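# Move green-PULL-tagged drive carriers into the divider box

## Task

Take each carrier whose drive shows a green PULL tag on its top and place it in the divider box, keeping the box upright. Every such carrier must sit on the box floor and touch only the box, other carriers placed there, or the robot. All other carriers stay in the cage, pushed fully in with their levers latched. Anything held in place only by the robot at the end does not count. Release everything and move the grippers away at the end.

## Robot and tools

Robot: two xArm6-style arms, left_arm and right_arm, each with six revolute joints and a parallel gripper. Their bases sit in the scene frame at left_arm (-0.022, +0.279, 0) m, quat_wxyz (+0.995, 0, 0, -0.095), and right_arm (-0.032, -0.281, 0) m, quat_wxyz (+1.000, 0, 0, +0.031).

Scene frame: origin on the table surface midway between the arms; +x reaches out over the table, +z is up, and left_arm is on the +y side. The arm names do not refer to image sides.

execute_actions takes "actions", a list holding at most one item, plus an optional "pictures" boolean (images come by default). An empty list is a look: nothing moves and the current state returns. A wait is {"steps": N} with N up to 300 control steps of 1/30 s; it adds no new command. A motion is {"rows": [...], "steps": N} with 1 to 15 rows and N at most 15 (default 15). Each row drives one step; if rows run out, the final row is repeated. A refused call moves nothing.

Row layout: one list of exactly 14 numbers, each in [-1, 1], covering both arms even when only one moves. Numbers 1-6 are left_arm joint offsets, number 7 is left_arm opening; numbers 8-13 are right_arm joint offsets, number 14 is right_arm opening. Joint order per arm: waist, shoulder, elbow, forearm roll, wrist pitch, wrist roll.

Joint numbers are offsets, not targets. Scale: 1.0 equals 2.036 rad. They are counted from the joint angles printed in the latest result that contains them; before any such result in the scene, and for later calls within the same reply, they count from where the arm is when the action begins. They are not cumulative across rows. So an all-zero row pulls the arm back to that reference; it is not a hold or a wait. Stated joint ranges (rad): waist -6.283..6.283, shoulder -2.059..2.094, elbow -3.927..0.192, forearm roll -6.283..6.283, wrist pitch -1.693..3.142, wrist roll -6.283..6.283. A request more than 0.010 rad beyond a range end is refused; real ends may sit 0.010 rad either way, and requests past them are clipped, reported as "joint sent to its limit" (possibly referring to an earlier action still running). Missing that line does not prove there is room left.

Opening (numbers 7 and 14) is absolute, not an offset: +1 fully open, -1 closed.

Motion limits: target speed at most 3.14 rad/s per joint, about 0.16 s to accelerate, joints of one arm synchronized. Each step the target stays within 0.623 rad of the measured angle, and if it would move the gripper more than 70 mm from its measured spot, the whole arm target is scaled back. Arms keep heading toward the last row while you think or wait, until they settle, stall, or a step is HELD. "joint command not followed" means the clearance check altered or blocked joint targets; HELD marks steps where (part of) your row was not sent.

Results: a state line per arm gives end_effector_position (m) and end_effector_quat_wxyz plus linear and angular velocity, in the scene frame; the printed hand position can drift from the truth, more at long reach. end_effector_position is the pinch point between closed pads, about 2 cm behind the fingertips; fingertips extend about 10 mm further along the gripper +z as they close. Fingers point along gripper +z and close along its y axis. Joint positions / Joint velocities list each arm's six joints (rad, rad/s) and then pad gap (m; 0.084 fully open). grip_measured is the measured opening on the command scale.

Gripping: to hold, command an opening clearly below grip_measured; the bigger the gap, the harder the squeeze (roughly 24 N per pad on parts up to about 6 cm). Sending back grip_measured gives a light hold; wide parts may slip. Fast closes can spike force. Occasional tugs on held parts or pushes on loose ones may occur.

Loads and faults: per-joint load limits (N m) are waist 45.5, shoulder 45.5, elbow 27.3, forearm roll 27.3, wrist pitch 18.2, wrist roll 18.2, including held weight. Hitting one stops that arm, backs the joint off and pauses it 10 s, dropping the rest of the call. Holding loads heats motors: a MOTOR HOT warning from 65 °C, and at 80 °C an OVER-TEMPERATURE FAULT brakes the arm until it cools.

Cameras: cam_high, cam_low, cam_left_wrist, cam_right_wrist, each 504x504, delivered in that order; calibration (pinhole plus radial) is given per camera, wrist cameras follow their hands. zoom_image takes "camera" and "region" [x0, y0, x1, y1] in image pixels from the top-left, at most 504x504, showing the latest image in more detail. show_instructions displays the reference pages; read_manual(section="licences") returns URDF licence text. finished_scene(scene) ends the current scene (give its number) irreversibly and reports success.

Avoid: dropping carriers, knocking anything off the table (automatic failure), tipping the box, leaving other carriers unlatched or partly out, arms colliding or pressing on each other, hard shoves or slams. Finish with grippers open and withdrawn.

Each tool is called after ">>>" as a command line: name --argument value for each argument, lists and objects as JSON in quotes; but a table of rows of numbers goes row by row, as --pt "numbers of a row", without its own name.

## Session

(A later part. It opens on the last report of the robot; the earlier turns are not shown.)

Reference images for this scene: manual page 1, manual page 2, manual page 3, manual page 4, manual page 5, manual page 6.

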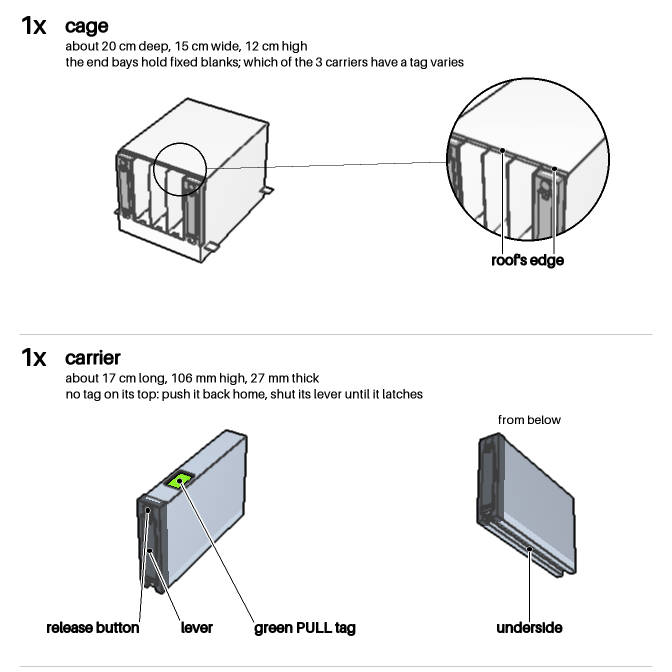

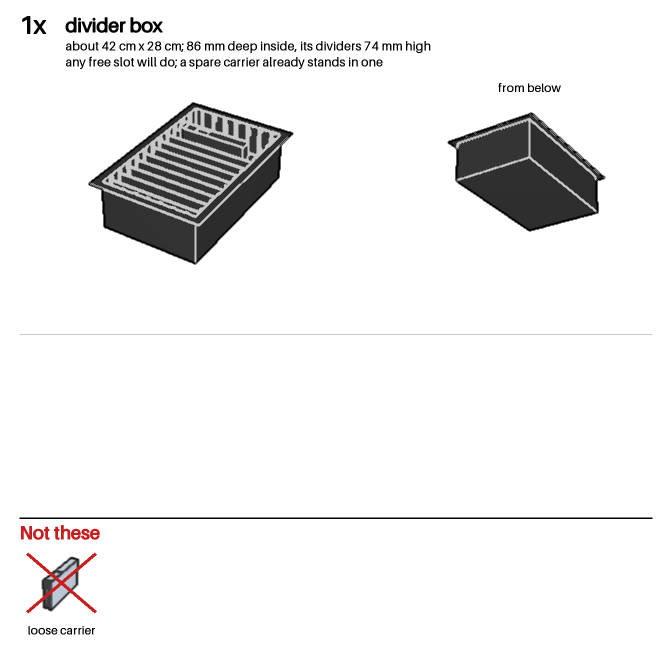

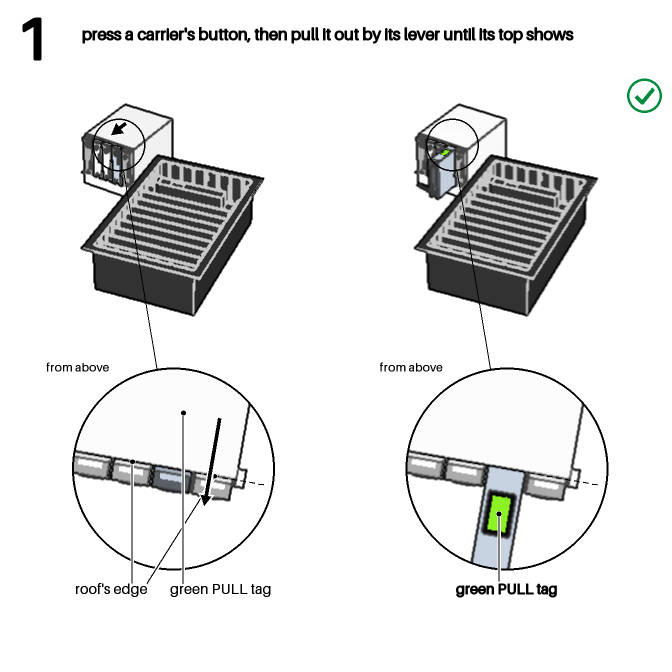

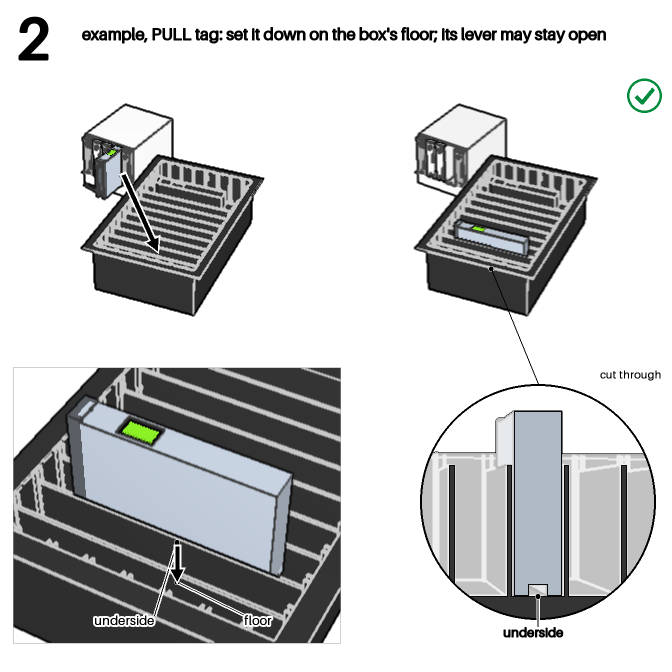

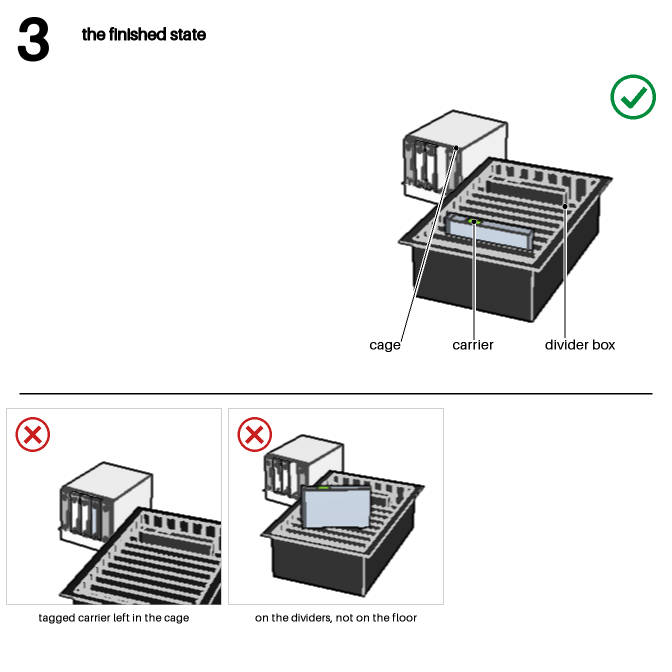

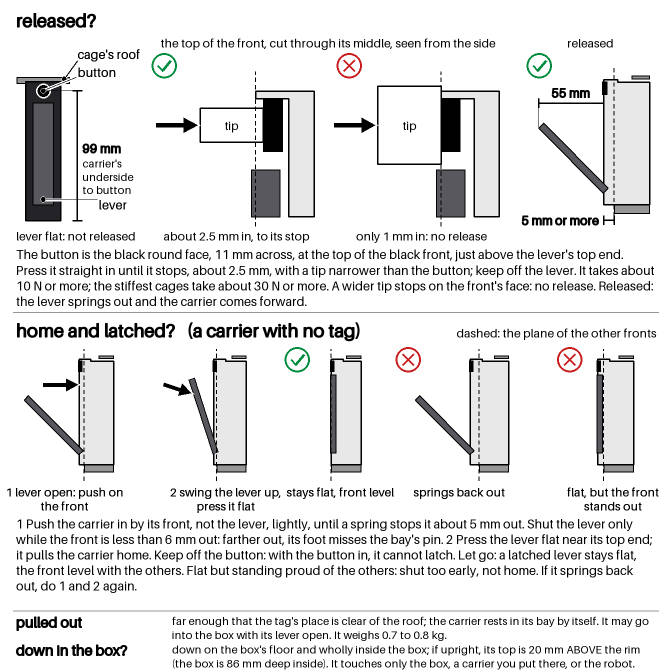

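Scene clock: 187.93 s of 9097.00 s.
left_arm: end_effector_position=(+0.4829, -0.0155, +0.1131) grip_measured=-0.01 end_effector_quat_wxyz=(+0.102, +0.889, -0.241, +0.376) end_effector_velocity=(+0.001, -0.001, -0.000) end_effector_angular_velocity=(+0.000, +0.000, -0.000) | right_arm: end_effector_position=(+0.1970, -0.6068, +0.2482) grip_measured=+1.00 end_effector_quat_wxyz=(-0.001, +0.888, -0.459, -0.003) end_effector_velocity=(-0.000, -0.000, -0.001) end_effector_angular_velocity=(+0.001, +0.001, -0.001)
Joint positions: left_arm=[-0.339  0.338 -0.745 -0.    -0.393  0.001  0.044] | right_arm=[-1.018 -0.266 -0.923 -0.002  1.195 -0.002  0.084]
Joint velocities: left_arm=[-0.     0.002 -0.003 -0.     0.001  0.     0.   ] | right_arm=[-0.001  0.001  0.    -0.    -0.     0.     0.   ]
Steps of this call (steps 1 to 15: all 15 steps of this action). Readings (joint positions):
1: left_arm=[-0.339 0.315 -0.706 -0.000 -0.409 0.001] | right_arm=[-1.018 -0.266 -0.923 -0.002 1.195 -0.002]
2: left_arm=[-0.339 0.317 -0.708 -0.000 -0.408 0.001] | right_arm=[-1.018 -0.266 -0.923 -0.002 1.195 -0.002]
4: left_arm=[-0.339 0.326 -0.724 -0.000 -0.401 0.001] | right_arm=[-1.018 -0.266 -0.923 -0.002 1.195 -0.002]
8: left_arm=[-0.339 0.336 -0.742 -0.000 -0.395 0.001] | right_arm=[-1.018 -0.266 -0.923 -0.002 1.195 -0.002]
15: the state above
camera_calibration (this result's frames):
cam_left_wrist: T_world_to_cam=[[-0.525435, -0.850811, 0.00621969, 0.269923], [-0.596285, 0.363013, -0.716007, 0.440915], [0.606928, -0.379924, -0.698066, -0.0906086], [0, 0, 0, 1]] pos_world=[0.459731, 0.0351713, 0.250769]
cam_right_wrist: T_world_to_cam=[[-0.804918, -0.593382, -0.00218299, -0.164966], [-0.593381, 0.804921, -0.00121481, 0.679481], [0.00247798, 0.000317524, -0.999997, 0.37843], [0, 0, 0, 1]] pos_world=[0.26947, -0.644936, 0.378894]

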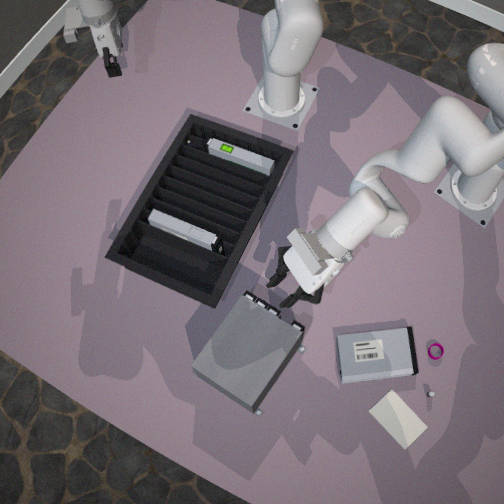

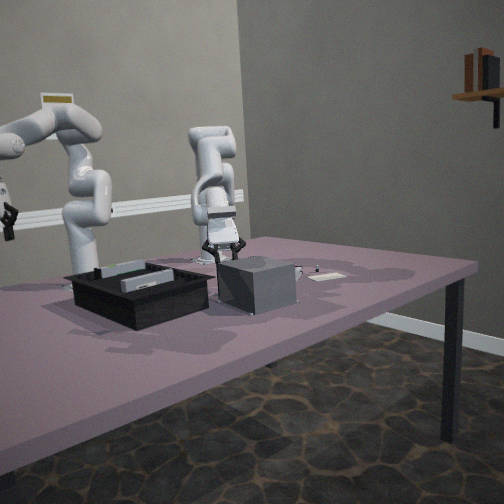

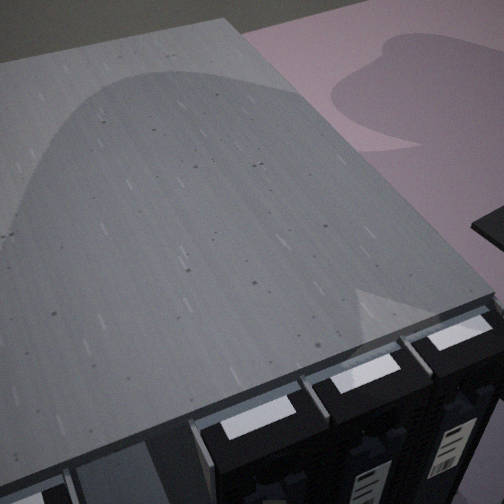

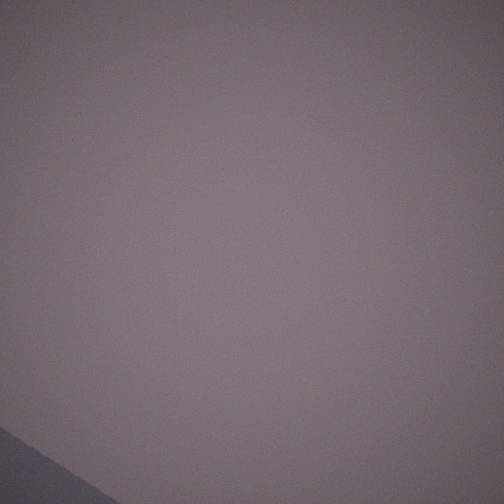

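Same view as before. Repeat.

>>> execute_actions --actions '[{"rows":[[0,0.004,-0.0068,0,0.0028,0,0,0,0,0,0,0,0,1],[0,0.004,-0.0068,0,0.0028,0,0,0,0,0,0,0,0,1],[0,0.008,-0.0136,0,0.0056,0,0,0,0,0,0,0,0,1],[0,0.008,-0.0136,0,0.0056,0,0,0,0,0,0,0,0,1],[0,0.01,-0.0172,0,0.0072,0,0,0,0,0,0,0,0,1],[0,0.01,-0.0172,0,0.0072,0,0,0,0,0,0,0,0,1],[0,0.012,-0.0207,0,0.0087,0,0,0,0,0,0,0,0,1],[0,0.012,-0.0207,0,0.0087,0,0,0,0,0,0,0,0,1],[0,0.0137,-0.0236,0,0.0099,0,0,0,0,0,0,0,0,1],[0,0.0137,-0.0236,0,0.0099,0,0,0,0,0,0,0,0,1],[0,0.0153,-0.0264,0,0.0111,0,0,0,0,0,0,0,0,1]]}]' --pictures false

>>> execute_actions --actions '[{"steps":10}]' --pictures false

>>> execute_actions --actions '[{"rows":[[0,0.0033,-0.0065,0,0.0023,0,0,0,0,0,0,0,0,1]]}]' --pictures false

>>> execute_actions --actions '[{"rows":[[0,-0.012,0.02,0,-0.008,0,0,0,0,0,0,0,0,1]],"steps":10}]' --pictures false

>>> execute_actions --actions '[{"rows":[[0,-0.14,0.082,0,0.058,0,0,0,0,0,0,0,0,1]]}]'

Scene clock: 196.20 s of 9097.00 s.
left_arm: end_effector_position=(+0.4929, -0.0216, +0.1117) grip_measured=-0.01 end_effector_quat_wxyz=(+0.101, +0.890, -0.241, +0.374) end_effector_velocity=(+0.002, -0.006, -0.005) end_effector_angular_velocity=(+0.006, +0.009, -0.009) | right_arm: end_effector_position=(+0.1970, -0.6068, +0.2482) grip_measured=+1.00 end_effector_quat_wxyz=(-0.001, +0.888, -0.459, -0.003) end_effector_velocity=(-0.000, -0.000, -0.001) end_effector_angular_velocity=(+0.001, +0.001, -0.001)
Joint positions: left_arm=[-0.339  0.367 -0.792 -0.    -0.371  0.001  0.044] | right_arm=[-1.018 -0.266 -0.923 -0.002  1.195 -0.002  0.084]
Joint velocities: left_arm=[-0.007  0.022 -0.025  0.003  0.014 -0.001  0.001] | right_arm=[-0.001  0.002 -0.    -0.001 -0.     0.    -0.   ]
Steps of this call (steps 1 to 15: the robot went on to your last target; steps 16 to 90: nothing new was sent; then 4.77 s passed at rest; steps 91 to 105: all 15 steps of this action). Readings (joint positions):
91: left_arm=[-0.339 0.338 -0.746 -0.000 -0.393 0.001] | right_arm=[-1.018 -0.266 -0.923 -0.002 1.195 -0.002]
92: left_arm=[-0.339 0.339 -0.747 -0.000 -0.392 0.001] | right_arm=[-1.018 -0.266 -0.923 -0.002 1.195 -0.002]
94: left_arm=[-0.339 0.343 -0.753 -0.000 -0.389 0.001] | right_arm=[-1.018 -0.266 -0.923 -0.002 1.195 -0.002]
98: left_arm=[-0.339 0.354 -0.773 -0.000 -0.381 0.001] | right_arm=[-1.018 -0.266 -0.923 -0.002 1.195 -0.002]
105: the state above

Scene clock: 196.53 s of 9097.00 s.
left_arm: end_effector_position=(+0.4943, -0.0220, +0.1120) grip_measured=-0.01 end_effector_quat_wxyz=(+0.101, +0.890, -0.241, +0.375) end_effector_velocity=(+0.001, -0.000, +0.000) end_effector_angular_velocity=(-0.001, -0.001, +0.001) | right_arm: end_effector_position=(+0.1970, -0.6068, +0.2482) grip_measured=+1.00 end_effector_quat_wxyz=(-0.001, +0.888, -0.459, -0.003) end_effector_velocity=(+0.000, +0.000, -0.000) end_effector_angular_velocity=(+0.001, -0.000, -0.000)
Joint positions: left_arm=[-0.338  0.369 -0.797 -0.    -0.37   0.001  0.044] | right_arm=[-1.018 -0.266 -0.923 -0.002  1.195 -0.002  0.084]
Joint velocities: left_arm=[ 0.     0.001 -0.003  0.     0.    -0.001  0.   ] | right_arm=[0.    0.    0.    0.001 0.    0.    0.   ]
Steps of this call (steps 1 to 10: the robot went on to your last target). Readings (joint positions):
1: left_arm=[-0.339 0.367 -0.793 -0.000 -0.371 0.001] | right_arm=[-1.018 -0.266 -0.923 -0.002 1.195 -0.002]
2: left_arm=[-0.339 0.368 -0.793 -0.000 -0.370 0.001] | right_arm=[-1.018 -0.266 -0.923 -0.002 1.195 -0.002]
4: left_arm=[-0.339 0.368 -0.795 -0.000 -0.370 0.001] | right_arm=[-1.018 -0.266 -0.923 -0.002 1.195 -0.002]
8: left_arm=[-0.338 0.369 -0.797 -0.001 -0.370 0.001] | right_arm=[-1.018 -0.266 -0.923 -0.002 1.195 -0.002]
10: the state above

Scene clock: 197.03 s of 9097.00 s.
left_arm: end_effector_position=(+0.4954, -0.0233, +0.1110) grip_measured=-0.01 end_effector_quat_wxyz=(+0.101, +0.890, -0.241, +0.373) end_effector_velocity=(+0.000, +0.000, -0.001) end_effector_angular_velocity=(+0.001, +0.000, +0.000) | right_arm: end_effector_position=(+0.1970, -0.6068, +0.2482) grip_measured=+1.00 end_effector_quat_wxyz=(-0.001, +0.888, -0.459, -0.003) end_effector_velocity=(-0.001, -0.001, +0.000) end_effector_angular_velocity=(-0.001, -0.000, -0.001)
Joint positions: left_arm=[-0.339  0.375 -0.804 -0.    -0.365  0.001  0.044] | right_arm=[-1.018 -0.266 -0.923 -0.002  1.195 -0.002  0.084]
Joint velocities: left_arm=[ 0.001  0.003 -0.001  0.    -0.002  0.001 -0.   ] | right_arm=[-0.002 -0.    -0.    -0.    -0.    -0.     0.   ]
Steps of this call (steps 1 to 15: all 15 steps of this action). Readings (joint positions):
1: left_arm=[-0.338 0.369 -0.797 -0.000 -0.369 0.001] | right_arm=[-1.018 -0.266 -0.923 -0.002 1.195 -0.002]
2: left_arm=[-0.338 0.370 -0.798 -0.001 -0.369 0.001] | right_arm=[-1.018 -0.266 -0.923 -0.002 1.195 -0.002]
4: left_arm=[-0.339 0.372 -0.801 -0.000 -0.367 0.001] | right_arm=[-1.018 -0.266 -0.923 -0.002 1.195 -0.002]
8: left_arm=[-0.340 0.374 -0.804 -0.000 -0.365 0.000] | right_arm=[-1.018 -0.266 -0.923 -0.002 1.195 -0.002]
15: the state above

Scene clock: 197.37 s of 9097.00 s.
left_arm: end_effector_position=(+0.4887, -0.0189, +0.1129) grip_measured=-0.01 end_effector_quat_wxyz=(+0.101, +0.889, -0.241, +0.376) end_effector_velocity=(-0.002, +0.008, +0.009) end_effector_angular_velocity=(-0.011, -0.013, +0.013) | right_arm: end_effector_position=(+0.1970, -0.6068, +0.2482) grip_measured=+1.00 end_effector_quat_wxyz=(-0.001, +0.888, -0.459, -0.003) end_effector_velocity=(-0.000, +0.000, +0.000) end_effector_angular_velocity=(-0.001, +0.000, -0.000)
Joint positions: left_arm=[-0.339  0.353 -0.771 -0.    -0.381  0.001  0.043] | right_arm=[-1.018 -0.266 -0.923 -0.002  1.195 -0.002  0.084]
Joint velocities: left_arm=[ 0.008 -0.032  0.032 -0.005 -0.016 -0.001  0.   ] | right_arm=[ 0.    -0.001  0.    -0.001  0.     0.001  0.   ]
Steps of this call (steps 1 to 10: all 10 steps of this action). Readings (joint positions):
1: left_arm=[-0.339 0.375 -0.804 -0.000 -0.365 0.001] | right_arm=[-1.018 -0.266 -0.923 -0.002 1.195 -0.002]
2: left_arm=[-0.339 0.374 -0.802 -0.000 -0.366 0.001] | right_arm=[-1.018 -0.266 -0.923 -0.002 1.195 -0.002]
4: left_arm=[-0.339 0.367 -0.792 -0.000 -0.372 0.001] | right_arm=[-1.018 -0.266 -0.923 -0.002 1.195 -0.002]
8: left_arm=[-0.339 0.356 -0.774 0.000 -0.380 0.001] | right_arm=[-1.018 -0.266 -0.923 -0.002 1.195 -0.002]
10: the state above

Scene clock: 197.87 s of 9097.00 s.
left_arm: end_effector_position=(+0.4511, +0.0032, +0.1700) grip_measured=-0.01 end_effector_quat_wxyz=(+0.101, +0.889, -0.241, +0.375) end_effector_velocity=(-0.009, +0.004, +0.002) end_effector_angular_velocity=(+0.008, +0.012, -0.003) | right_arm: end_effector_position=(+0.1970, -0.6068, +0.2482) grip_measured=+1.00 end_effector_quat_wxyz=(-0.001, +0.888, -0.459, -0.003) end_effector_velocity=(-0.000, +0.000, -0.000) end_effector_angular_velocity=(-0.000, +0.002, +0.002)
Joint positions: left_arm=[-0.338  0.073 -0.606 -0.    -0.265  0.001  0.044] | right_arm=[-1.018 -0.266 -0.923 -0.002  1.195 -0.002  0.084]
Joint velocities: left_arm=[-0.002 -0.037  0.028  0.001  0.023  0.001 -0.   ] | right_arm=[ 0.001  0.     0.    -0.002  0.    -0.001 -0.   ]
Steps of this call (steps 1 to 15: all 15 steps of this action). Readings (joint positions):
1: left_arm=[-0.338 0.352 -0.770 -0.000 -0.382 0.001] | right_arm=[-1.018 -0.266 -0.923 -0.002 1.195 -0.002]
2: left_arm=[-0.338 0.349 -0.767 -0.001 -0.380 0.001] | right_arm=[-1.018 -0.266 -0.923 -0.002 1.195 -0.002]
4: left_arm=[-0.338 0.311 -0.743 -0.001 -0.361 0.001] | right_arm=[-1.018 -0.266 -0.923 -0.002 1.195 -0.002]
8: left_arm=[-0.338 0.136 -0.649 -0.001 -0.295 0.001] | right_arm=[-1.018 -0.266 -0.923 -0.002 1.195 -0.002]
15: the state above
camera_calibration (this result's frames):
cam_left_wrist: T_world_to_cam=[[-0.525471, -0.85079, 0.00613497, 0.268756], [-0.597395, 0.363814, -0.714674, 0.456213], [0.605805, -0.379205, -0.699431, -0.0237501], [0, 0, 0, 1]] pos_world=[0.428151, 0.053672, 0.307783]
cam_right_wrist: T_world_to_cam=[[-0.804918, -0.593382, -0.00218291, -0.164966], [-0.593381, 0.804921, -0.00121439, 0.679481], [0.00247767, 0.00031781, -0.999997, 0.37843], [0, 0, 0, 1]] pos_world=[0.26947, -0.644936, 0.378894]

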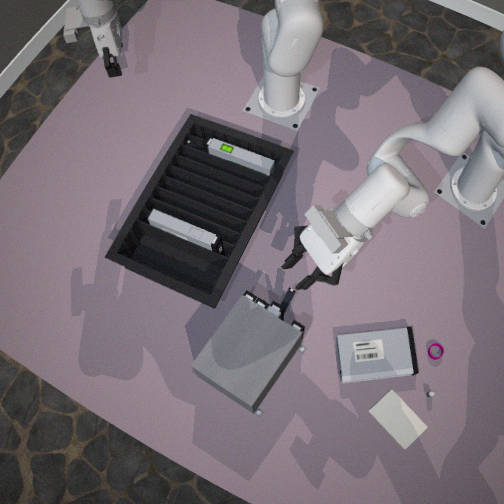

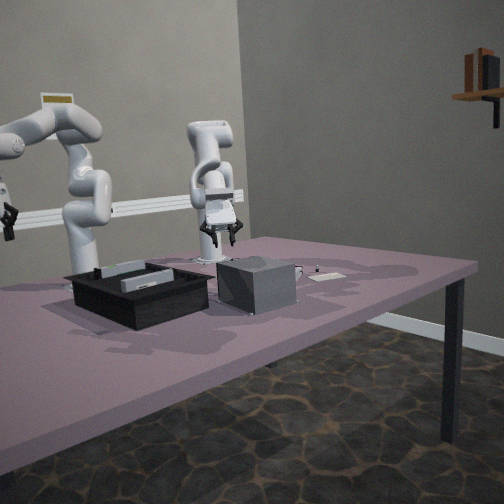

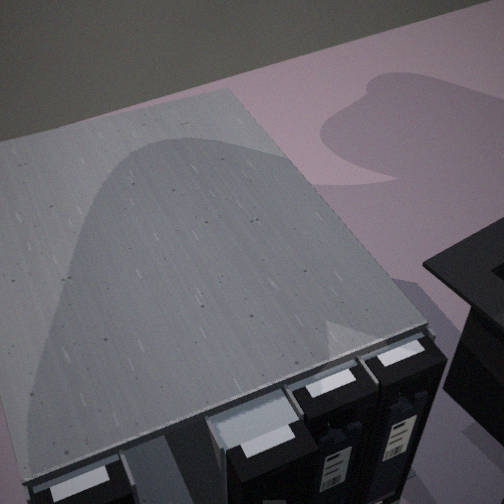

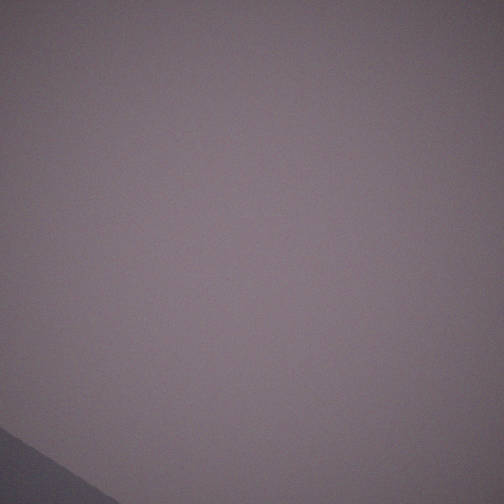

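>>> execute_actions --actions '[{"rows":[[0.0024,0,-0.3679,0,0.607,-0.2083,0,0,0,0,0,0,0,1]]}]' --pictures false

>>> execute_actions --actions '[{"steps":25}]' --pictures false

>>> execute_actions --actions '[{"rows":[[0,0.1528,0,0,0,0,0,0,0,0,0,0,0,1]]}]' --pictures false

>>> execute_actions --actions '[{"steps":18}]' --pictures false

>>> execute_actions --actions '[{"rows":[[0,0.0551,0.0114,0,-0.0665,0,0,0,0,0,0,0,0,1]]}]' --pictures false

>>> execute_actions --actions '[{"steps":10}]' --pictures false

>>> execute_actions --actions '[{"rows":[[0,0,0,0,0,0,-0.4,0,0,0,0,0,0,1],[0,0,0,0,0,0,-0.5,0,0,0,0,0,0,1],[0,0,0,0,0,0,-0.6,0,0,0,0,0,0,1],[0,0,0,0,0,0,-0.7,0,0,0,0,0,0,1],[0,0,0,0,0,0,-0.8,0,0,0,0,0,0,1],[0,0,0,0,0,0,-1,0,0,0,0,0,0,1]],"steps":12}]' --pictures false

>>> execute_actions --actions '[{"rows":[[-0.0072,-0.024,0.0372,0,-0.0133,-0.0072,-1,0,0,0,0,0,0,1],[-0.0072,-0.024,0.0372,0,-0.0133,-0.0072,-1,0,0,0,0,0,0,1],[-0.0072,-0.024,0.0372,0,-0.0133,-0.0072,-1,0,0,0,0,0,0,1],[-0.0072,-0.024,0.0372,0,-0.0133,-0.0072,-1,0,0,0,0,0,0,1],[-0.0143,-0.0479,0.0745,0,-0.0265,-0.0143,-1,0,0,0,0,0,0,1],[-0.0143,-0.0479,0.0745,0,-0.0265,-0.0143,-1,0,0,0,0,0,0,1],[-0.0143,-0.0479,0.0745,0,-0.0265,-0.0143,-1,0,0,0,0,0,0,1],[-0.0143,-0.0479,0.0745,0,-0.0265,-0.0143,-1,0,0,0,0,0,0,1],[-0.0215,-0.0719,0.1117,0,-0.0398,-0.0215,-1,0,0,0,0,0,0,1]]}]' --pictures false

>>> execute_actions --actions '[{"steps":10}]'

Scene clock: 215.97 s of 9097.00 s.
left_arm: end_effector_position=(+0.5198, -0.0348, +0.2852) grip_measured=-0.01 end_effector_quat_wxyz=(+0.138, +0.925, -0.123, +0.333) end_effector_velocity=(+0.065, -0.032, +0.266) end_effector_angular_velocity=(-0.060, +0.811, +0.513) | right_arm: end_effector_position=(+0.1970, -0.6068, +0.2482) grip_measured=+1.00 end_effector_quat_wxyz=(-0.001, +0.888, -0.459, -0.003) end_effector_velocity=(+0.000, +0.000, -0.000) end_effector_angular_velocity=(-0.000, +0.000, +0.002)
Joint positions: left_arm=[-0.335  0.072 -1.051 -0.     0.242 -0.26   0.044] | right_arm=[-1.018 -0.266 -0.923 -0.002  1.195 -0.002  0.084]
Joint velocities: left_arm=[ 0.008  0.004 -1.279 -0.     1.946 -0.682 -0.   ] | right_arm=[ 0.001 -0.001  0.001 -0.     0.    -0.001 -0.   ]
Steps of this call (steps 1 to 15: the robot went on to your last target; steps 16 to 90: nothing new was sent; then 14.60 s passed at rest; steps 91 to 105: all 15 steps of this action). Readings (joint positions):
91: left_arm=[-0.339 0.068 -0.604 -0.000 -0.263 0.001] | right_arm=[-1.018 -0.266 -0.923 -0.002 1.195 -0.002]
92: left_arm=[-0.339 0.069 -0.607 -0.000 -0.259 -0.002] | right_arm=[-1.018 -0.266 -0.923 -0.002 1.195 -0.002]
94: left_arm=[-0.338 0.071 -0.641 -0.000 -0.218 -0.029] | right_arm=[-1.018 -0.266 -0.923 -0.002 1.195 -0.002]
98: left_arm=[-0.337 0.070 -0.794 -0.000 -0.075 -0.121] | right_arm=[-1.018 -0.266 -0.923 -0.002 1.195 -0.002]
105: the state above

Scene clock: 216.80 s of 9097.00 s.
left_arm: end_effector_position=(+0.4748, -0.0075, +0.3072) grip_measured=-0.01 end_effector_quat_wxyz=(+0.071, +0.987, -0.050, +0.138) end_effector_velocity=(-0.000, -0.000, +0.001) end_effector_angular_velocity=(-0.001, -0.000, +0.001) | right_arm: end_effector_position=(+0.1970, -0.6068, +0.2482) grip_measured=+1.00 end_effector_quat_wxyz=(-0.001, +0.888, -0.459, -0.003) end_effector_velocity=(-0.000, -0.000, +0.001) end_effector_angular_velocity=(-0.001, -0.001, -0.001)
Joint positions: left_arm=[-0.333  0.074 -1.355 -0.     0.97  -0.423  0.044] | right_arm=[-1.018 -0.266 -0.923 -0.002  1.195 -0.002  0.084]
Joint velocities: left_arm=[-0.    -0.001 -0.002  0.     0.003 -0.001  0.   ] | right_arm=[-0.001 -0.001  0.    -0.    -0.     0.001 -0.   ]
Steps of this call (steps 1 to 25: the robot went on to your last target). Readings (joint positions):
1: left_arm=[-0.335 0.072 -1.095 -0.000 0.312 -0.283] | right_arm=[-1.018 -0.266 -0.923 -0.002 1.195 -0.002]
2: left_arm=[-0.335 0.072 -1.140 -0.000 0.391 -0.307] | right_arm=[-1.018 -0.266 -0.923 -0.002 1.195 -0.002]
4: left_arm=[-0.334 0.071 -1.224 -0.000 0.561 -0.351] | right_arm=[-1.018 -0.266 -0.923 -0.002 1.195 -0.002]
8: left_arm=[-0.334 0.072 -1.323 -0.000 0.848 -0.404] | right_arm=[-1.018 -0.266 -0.923 -0.002 1.195 -0.002]
25: the state above

Scene clock: 217.30 s of 9097.00 s.
left_arm: end_effector_position=(+0.4643, -0.0014, +0.1467) grip_measured=-0.01 end_effector_quat_wxyz=(+0.007, +0.999, -0.050, +0.013) end_effector_velocity=(-0.065, +0.037, -0.268) end_effector_angular_velocity=(+0.250, +0.433, -0.002) | right_arm: end_effector_position=(+0.1970, -0.6068, +0.2482) grip_measured=+1.00 end_effector_quat_wxyz=(-0.001, +0.888, -0.459, -0.003) end_effector_velocity=(+0.000, -0.000, +0.000) end_effector_angular_velocity=(-0.001, +0.001, -0.000)
Joint positions: left_arm=[-0.333  0.352 -1.352 -0.     0.971 -0.423  0.044] | right_arm=[-1.018 -0.266 -0.923 -0.002  1.195 -0.002  0.084]
Joint velocities: left_arm=[-0.     0.437  0.053  0.     0.01   0.002 -0.   ] | right_arm=[ 0.001  0.    -0.    -0.001 -0.     0.001 -0.   ]
Steps of this call (steps 1 to 15: all 15 steps of this action). Readings (joint positions):
1: left_arm=[-0.333 0.074 -1.355 -0.000 0.970 -0.423] | right_arm=[-1.018 -0.266 -0.923 -0.002 1.195 -0.002]
2: left_arm=[-0.333 0.076 -1.356 -0.000 0.970 -0.423] | right_arm=[-1.018 -0.266 -0.923 -0.002 1.195 -0.002]
4: left_arm=[-0.333 0.106 -1.363 -0.000 0.969 -0.423] | right_arm=[-1.018 -0.266 -0.923 -0.002 1.195 -0.002]
8: left_arm=[-0.333 0.205 -1.352 -0.000 0.971 -0.423] | right_arm=[-1.018 -0.266 -0.923 -0.002 1.195 -0.002]
15: the state above

Scene clock: 217.90 s of 9097.00 s.
left_arm: end_effector_position=(+0.4617, +0.0000, +0.1299) grip_measured=-0.01 end_effector_quat_wxyz=(+0.000, +0.999, -0.050, +0.000) end_effector_velocity=(-0.000, +0.000, -0.001) end_effector_angular_velocity=(+0.001, +0.002, -0.001) | right_arm: end_effector_position=(+0.1970, -0.6068, +0.2482) grip_measured=+1.00 end_effector_quat_wxyz=(-0.001, +0.888, -0.459, -0.003) end_effector_velocity=(+0.000, +0.000, +0.000) end_effector_angular_velocity=(-0.001, -0.000, +0.002)
Joint positions: left_arm=[-0.333  0.384 -1.355 -0.     0.97  -0.423  0.044] | right_arm=[-1.018 -0.266 -0.923 -0.002  1.195 -0.002  0.084]
Joint velocities: left_arm=[-0.     0.001  0.001  0.    -0.     0.001  0.   ] | right_arm=[ 0.001 -0.    -0.001 -0.     0.    -0.001 -0.   ]
Steps of this call (steps 1 to 18: the robot went on to your last target). Readings (joint positions):
1: left_arm=[-0.334 0.364 -1.351 -0.000 0.971 -0.423] | right_arm=[-1.018 -0.266 -0.923 -0.002 1.195 -0.002]
2: left_arm=[-0.334 0.372 -1.351 -0.000 0.971 -0.423] | right_arm=[-1.018 -0.266 -0.923 -0.002 1.195 -0.002]
4: left_arm=[-0.333 0.378 -1.354 -0.000 0.971 -0.423] | right_arm=[-1.018 -0.266 -0.923 -0.002 1.195 -0.002]
8: left_arm=[-0.333 0.381 -1.357 -0.000 0.970 -0.423] | right_arm=[-1.018 -0.266 -0.923 -0.002 1.195 -0.002]
18: the state above

Scene clock: 218.40 s of 9097.00 s.
left_arm: end_effector_position=(+0.4679, -0.0035, +0.0702) grip_measured=-0.01 end_effector_quat_wxyz=(+0.001, +0.999, -0.050, +0.002) end_effector_velocity=(-0.003, +0.002, -0.010) end_effector_angular_velocity=(+0.004, +0.007, +0.002) | right_arm: end_effector_position=(+0.1970, -0.6068, +0.2482) grip_measured=+1.00 end_effector_quat_wxyz=(-0.001, +0.888, -0.459, -0.003) end_effector_velocity=(+0.000, -0.000, +0.001) end_effector_angular_velocity=(-0.002, -0.002, -0.001)
Joint positions: left_arm=[-0.333  0.494 -1.334 -0.     0.836 -0.423  0.044] | right_arm=[-1.018 -0.266 -0.923 -0.002  1.195 -0.002  0.084]
Joint velocities: left_arm=[-0.     0.012  0.011  0.    -0.014 -0.002 -0.   ] | right_arm=[-0.    -0.002 -0.     0.001  0.     0.     0.   ]
Steps of this call (steps 1 to 15: all 15 steps of this action). Readings (joint positions):
1: left_arm=[-0.333 0.384 -1.355 -0.000 0.970 -0.423] | right_arm=[-1.018 -0.266 -0.923 -0.002 1.195 -0.002]
2: left_arm=[-0.333 0.386 -1.355 -0.000 0.966 -0.423] | right_arm=[-1.018 -0.266 -0.923 -0.002 1.195 -0.002]
4: left_arm=[-0.333 0.412 -1.355 -0.000 0.929 -0.423] | right_arm=[-1.018 -0.266 -0.923 -0.002 1.195 -0.002]
8: left_arm=[-0.334 0.485 -1.328 -0.000 0.858 -0.423] | right_arm=[-1.018 -0.266 -0.923 -0.002 1.195 -0.002]
15: the state above

Scene clock: 218.73 s of 9097.00 s.
left_arm: end_effector_position=(+0.4669, -0.0029, +0.0682) grip_measured=-0.01 end_effector_quat_wxyz=(+0.000, +0.999, -0.050, +0.000) end_effector_velocity=(-0.000, +0.000, -0.001) end_effector_angular_velocity=(+0.000, +0.001, +0.000) | right_arm: end_effector_position=(+0.1970, -0.6068, +0.2482) grip_measured=+1.00 end_effector_quat_wxyz=(-0.001, +0.888, -0.459, -0.003) end_effector_velocity=(-0.000, -0.000, +0.000) end_effector_angular_velocity=(+0.000, -0.001, +0.001)
Joint positions: left_arm=[-0.333  0.496 -1.332 -0.     0.835 -0.423  0.044] | right_arm=[-1.018 -0.266 -0.923 -0.002  1.195 -0.002  0.084]
Joint velocities: left_arm=[ 0.     0.001  0.     0.    -0.     0.     0.   ] | right_arm=[-0.    -0.    -0.     0.001  0.    -0.001 -0.   ]
Steps of this call (steps 1 to 10: the robot went on to your last target). Readings (joint positions):
1: left_arm=[-0.333 0.494 -1.334 -0.000 0.836 -0.423] | right_arm=[-1.018 -0.266 -0.923 -0.002 1.195 -0.002]
2: left_arm=[-0.333 0.495 -1.333 -0.000 0.836 -0.423] | right_arm=[-1.018 -0.266 -0.923 -0.002 1.195 -0.002]
4: left_arm=[-0.333 0.496 -1.332 -0.000 0.835 -0.423] | right_arm=[-1.018 -0.266 -0.923 -0.002 1.195 -0.002]
8: left_arm=[-0.333 0.496 -1.332 -0.000 0.835 -0.423] | right_arm=[-1.018 -0.266 -0.923 -0.002 1.195 -0.002]
10: the state above

Scene clock: 219.13 s of 9097.00 s.
left_arm: end_effector_position=(+0.4669, -0.0029, +0.0682) grip_measured=-0.64 end_effector_quat_wxyz=(+0.000, +0.999, -0.050, +0.000) end_effector_velocity=(-0.001, +0.000, -0.001) end_effector_angular_velocity=(+0.001, +0.002, -0.001) | right_arm: end_effector_position=(+0.1970, -0.6068, +0.2482) grip_measured=+1.00 end_effector_quat_wxyz=(-0.001, +0.888, -0.459, -0.003) end_effector_velocity=(+0.000, +0.000, -0.000) end_effector_angular_velocity=(-0.000, +0.000, +0.001)
Joint positions: left_arm=[-0.333  0.496 -1.332 -0.     0.835 -0.423  0.016] | right_arm=[-1.018 -0.266 -0.923 -0.002  1.195 -0.002  0.084]
Joint velocities: left_arm=[-0.     0.001  0.001 -0.     0.     0.001 -0.   ] | right_arm=[ 0.001 -0.001  0.001 -0.     0.     0.    -0.   ]
Steps of this call (steps 1 to 12: all 12 steps of this action). Readings (joint positions):
1: left_arm=[-0.333 0.496 -1.332 -0.000 0.835 -0.423] | right_arm=[-1.018 -0.266 -0.923 -0.002 1.195 -0.002]
2: left_arm=[-0.333 0.496 -1.332 -0.000 0.835 -0.423] | right_arm=[-1.018 -0.266 -0.923 -0.002 1.195 -0.002]
4: left_arm=[-0.333 0.496 -1.332 -0.000 0.835 -0.423] | right_arm=[-1.018 -0.266 -0.923 -0.002 1.195 -0.002]
8: left_arm=[-0.333 0.496 -1.332 -0.000 0.835 -0.423] | right_arm=[-1.018 -0.266 -0.923 -0.002 1.195 -0.002]
12: the state above

Scene clock: 219.63 s of 9097.00 s.
left_arm: end_effector_position=(+0.4161, +0.0019, +0.0682) grip_measured=-0.64 end_effector_quat_wxyz=(+0.000, +0.999, -0.051, -0.000) end_effector_velocity=(-0.051, +0.007, +0.000) end_effector_angular_velocity=(-0.004, -0.005, +0.003) | right_arm: end_effector_position=(+0.1970, -0.6068, +0.2482) grip_measured=+1.00 end_effector_quat_wxyz=(-0.001, +0.888, -0.459, -0.003) end_effector_velocity=(+0.000, -0.000, +0.000) end_effector_angular_velocity=(-0.000, -0.001, +0.001)
Joint positions: left_arm=[-0.374  0.361 -1.122 -0.     0.761 -0.463  0.016] | right_arm=[-1.018 -0.266 -0.923 -0.002  1.195 -0.002  0.084]
Joint velocities: left_arm=[-0.041 -0.139  0.211 -0.001 -0.078 -0.043 -0.   ] | right_arm=[-0.     0.001 -0.001  0.001 -0.    -0.001 -0.   ]
Steps of this call (steps 1 to 15: all 15 steps of this action). Readings (joint positions):
1: left_arm=[-0.333 0.496 -1.332 -0.000 0.835 -0.423] | right_arm=[-1.018 -0.266 -0.923 -0.002 1.195 -0.002]
2: left_arm=[-0.334 0.494 -1.329 -0.000 0.833 -0.424] | right_arm=[-1.018 -0.266 -0.923 -0.002 1.195 -0.002]
4: left_arm=[-0.338 0.478 -1.303 -0.000 0.823 -0.429] | right_arm=[-1.018 -0.266 -0.923 -0.002 1.195 -0.002]
8: left_arm=[-0.352 0.435 -1.236 -0.000 0.801 -0.441] | right_arm=[-1.018 -0.266 -0.923 -0.002 1.195 -0.002]
15: the state above

Scene clock: 219.97 s of 9097.00 s.
left_arm: end_effector_position=(+0.4125, +0.0026, +0.0682) grip_measured=-0.64 end_effector_quat_wxyz=(+0.000, +0.999, -0.050, +0.000) end_effector_velocity=(-0.002, +0.001, -0.001) end_effector_angular_velocity=(+0.002, +0.002, +0.001) | right_arm: end_effector_position=(+0.1970, -0.6068, +0.2482) grip_measured=+1.00 end_effector_quat_wxyz=(-0.001, +0.888, -0.459, -0.003) end_effector_velocity=(+0.000, +0.000, +0.000) end_effector_angular_velocity=(-0.001, +0.000, +0.003)
Joint positions: left_arm=[-0.377  0.35  -1.106 -0.     0.754 -0.467  0.016] | right_arm=[-1.018 -0.266 -0.923 -0.002  1.195 -0.002  0.084]
Joint velocities: left_arm=[-0.001 -0.002  0.007  0.    -0.001 -0.002 -0.   ] | right_arm=[ 0.001 -0.    -0.001 -0.001  0.    -0.001 -0.   ]
Steps of this call (steps 1 to 10: the robot went on to your last target). Readings (joint positions):
1: left_arm=[-0.375 0.357 -1.116 -0.000 0.759 -0.464] | right_arm=[-1.018 -0.266 -0.923 -0.002 1.195 -0.002]
2: left_arm=[-0.376 0.355 -1.113 -0.000 0.757 -0.465] | right_arm=[-1.018 -0.266 -0.923 -0.002 1.195 -0.002]
4: left_arm=[-0.377 0.352 -1.109 -0.000 0.755 -0.466] | right_arm=[-1.018 -0.266 -0.923 -0.002 1.195 -0.002]
8: left_arm=[-0.377 0.351 -1.106 -0.000 0.754 -0.466] | right_arm=[-1.018 -0.266 -0.923 -0.002 1.195 -0.002]
10: the state above
camera_calibration (this result's frames):
cam_left_wrist: T_world_to_cam=[[-0.112292, -0.99341, 0.0229511, 0.0773292], [-0.99367, 0.112335, 0.000609661, 0.475924], [-0.00318386, -0.0227374, -0.999736, 0.199033], [0, 0, 0, 1]] pos_world=[0.482228, 0.0278821, 0.196916]
cam_right_wrist: T_world_to_cam=[[-0.804918, -0.593382, -0.00218267, -0.164966], [-0.593381, 0.804921, -0.00121436, 0.679481], [0.00247746, 0.000317694, -0.999997, 0.37843], [0, 0, 0, 1]] pos_world=[0.26947, -0.644936, 0.378894]

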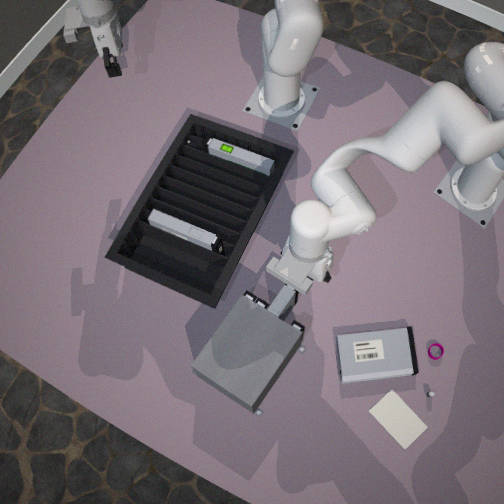

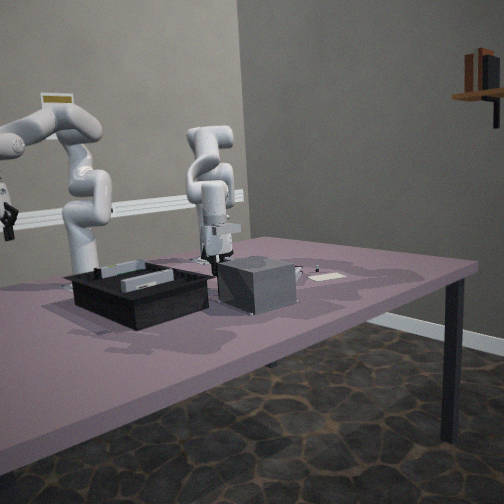

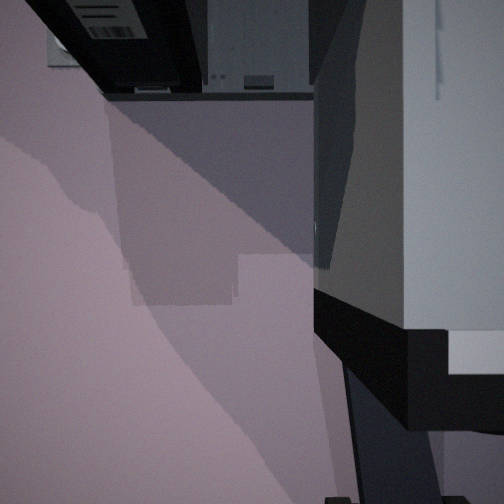

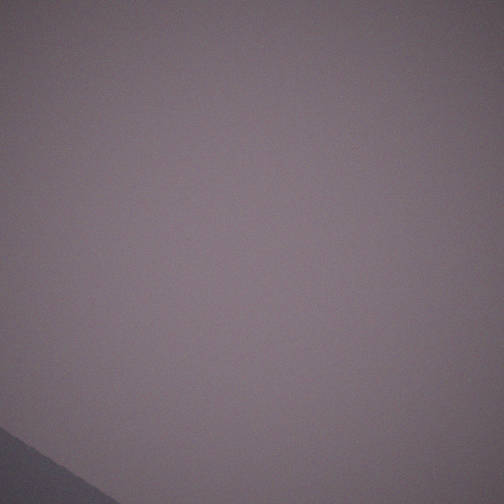

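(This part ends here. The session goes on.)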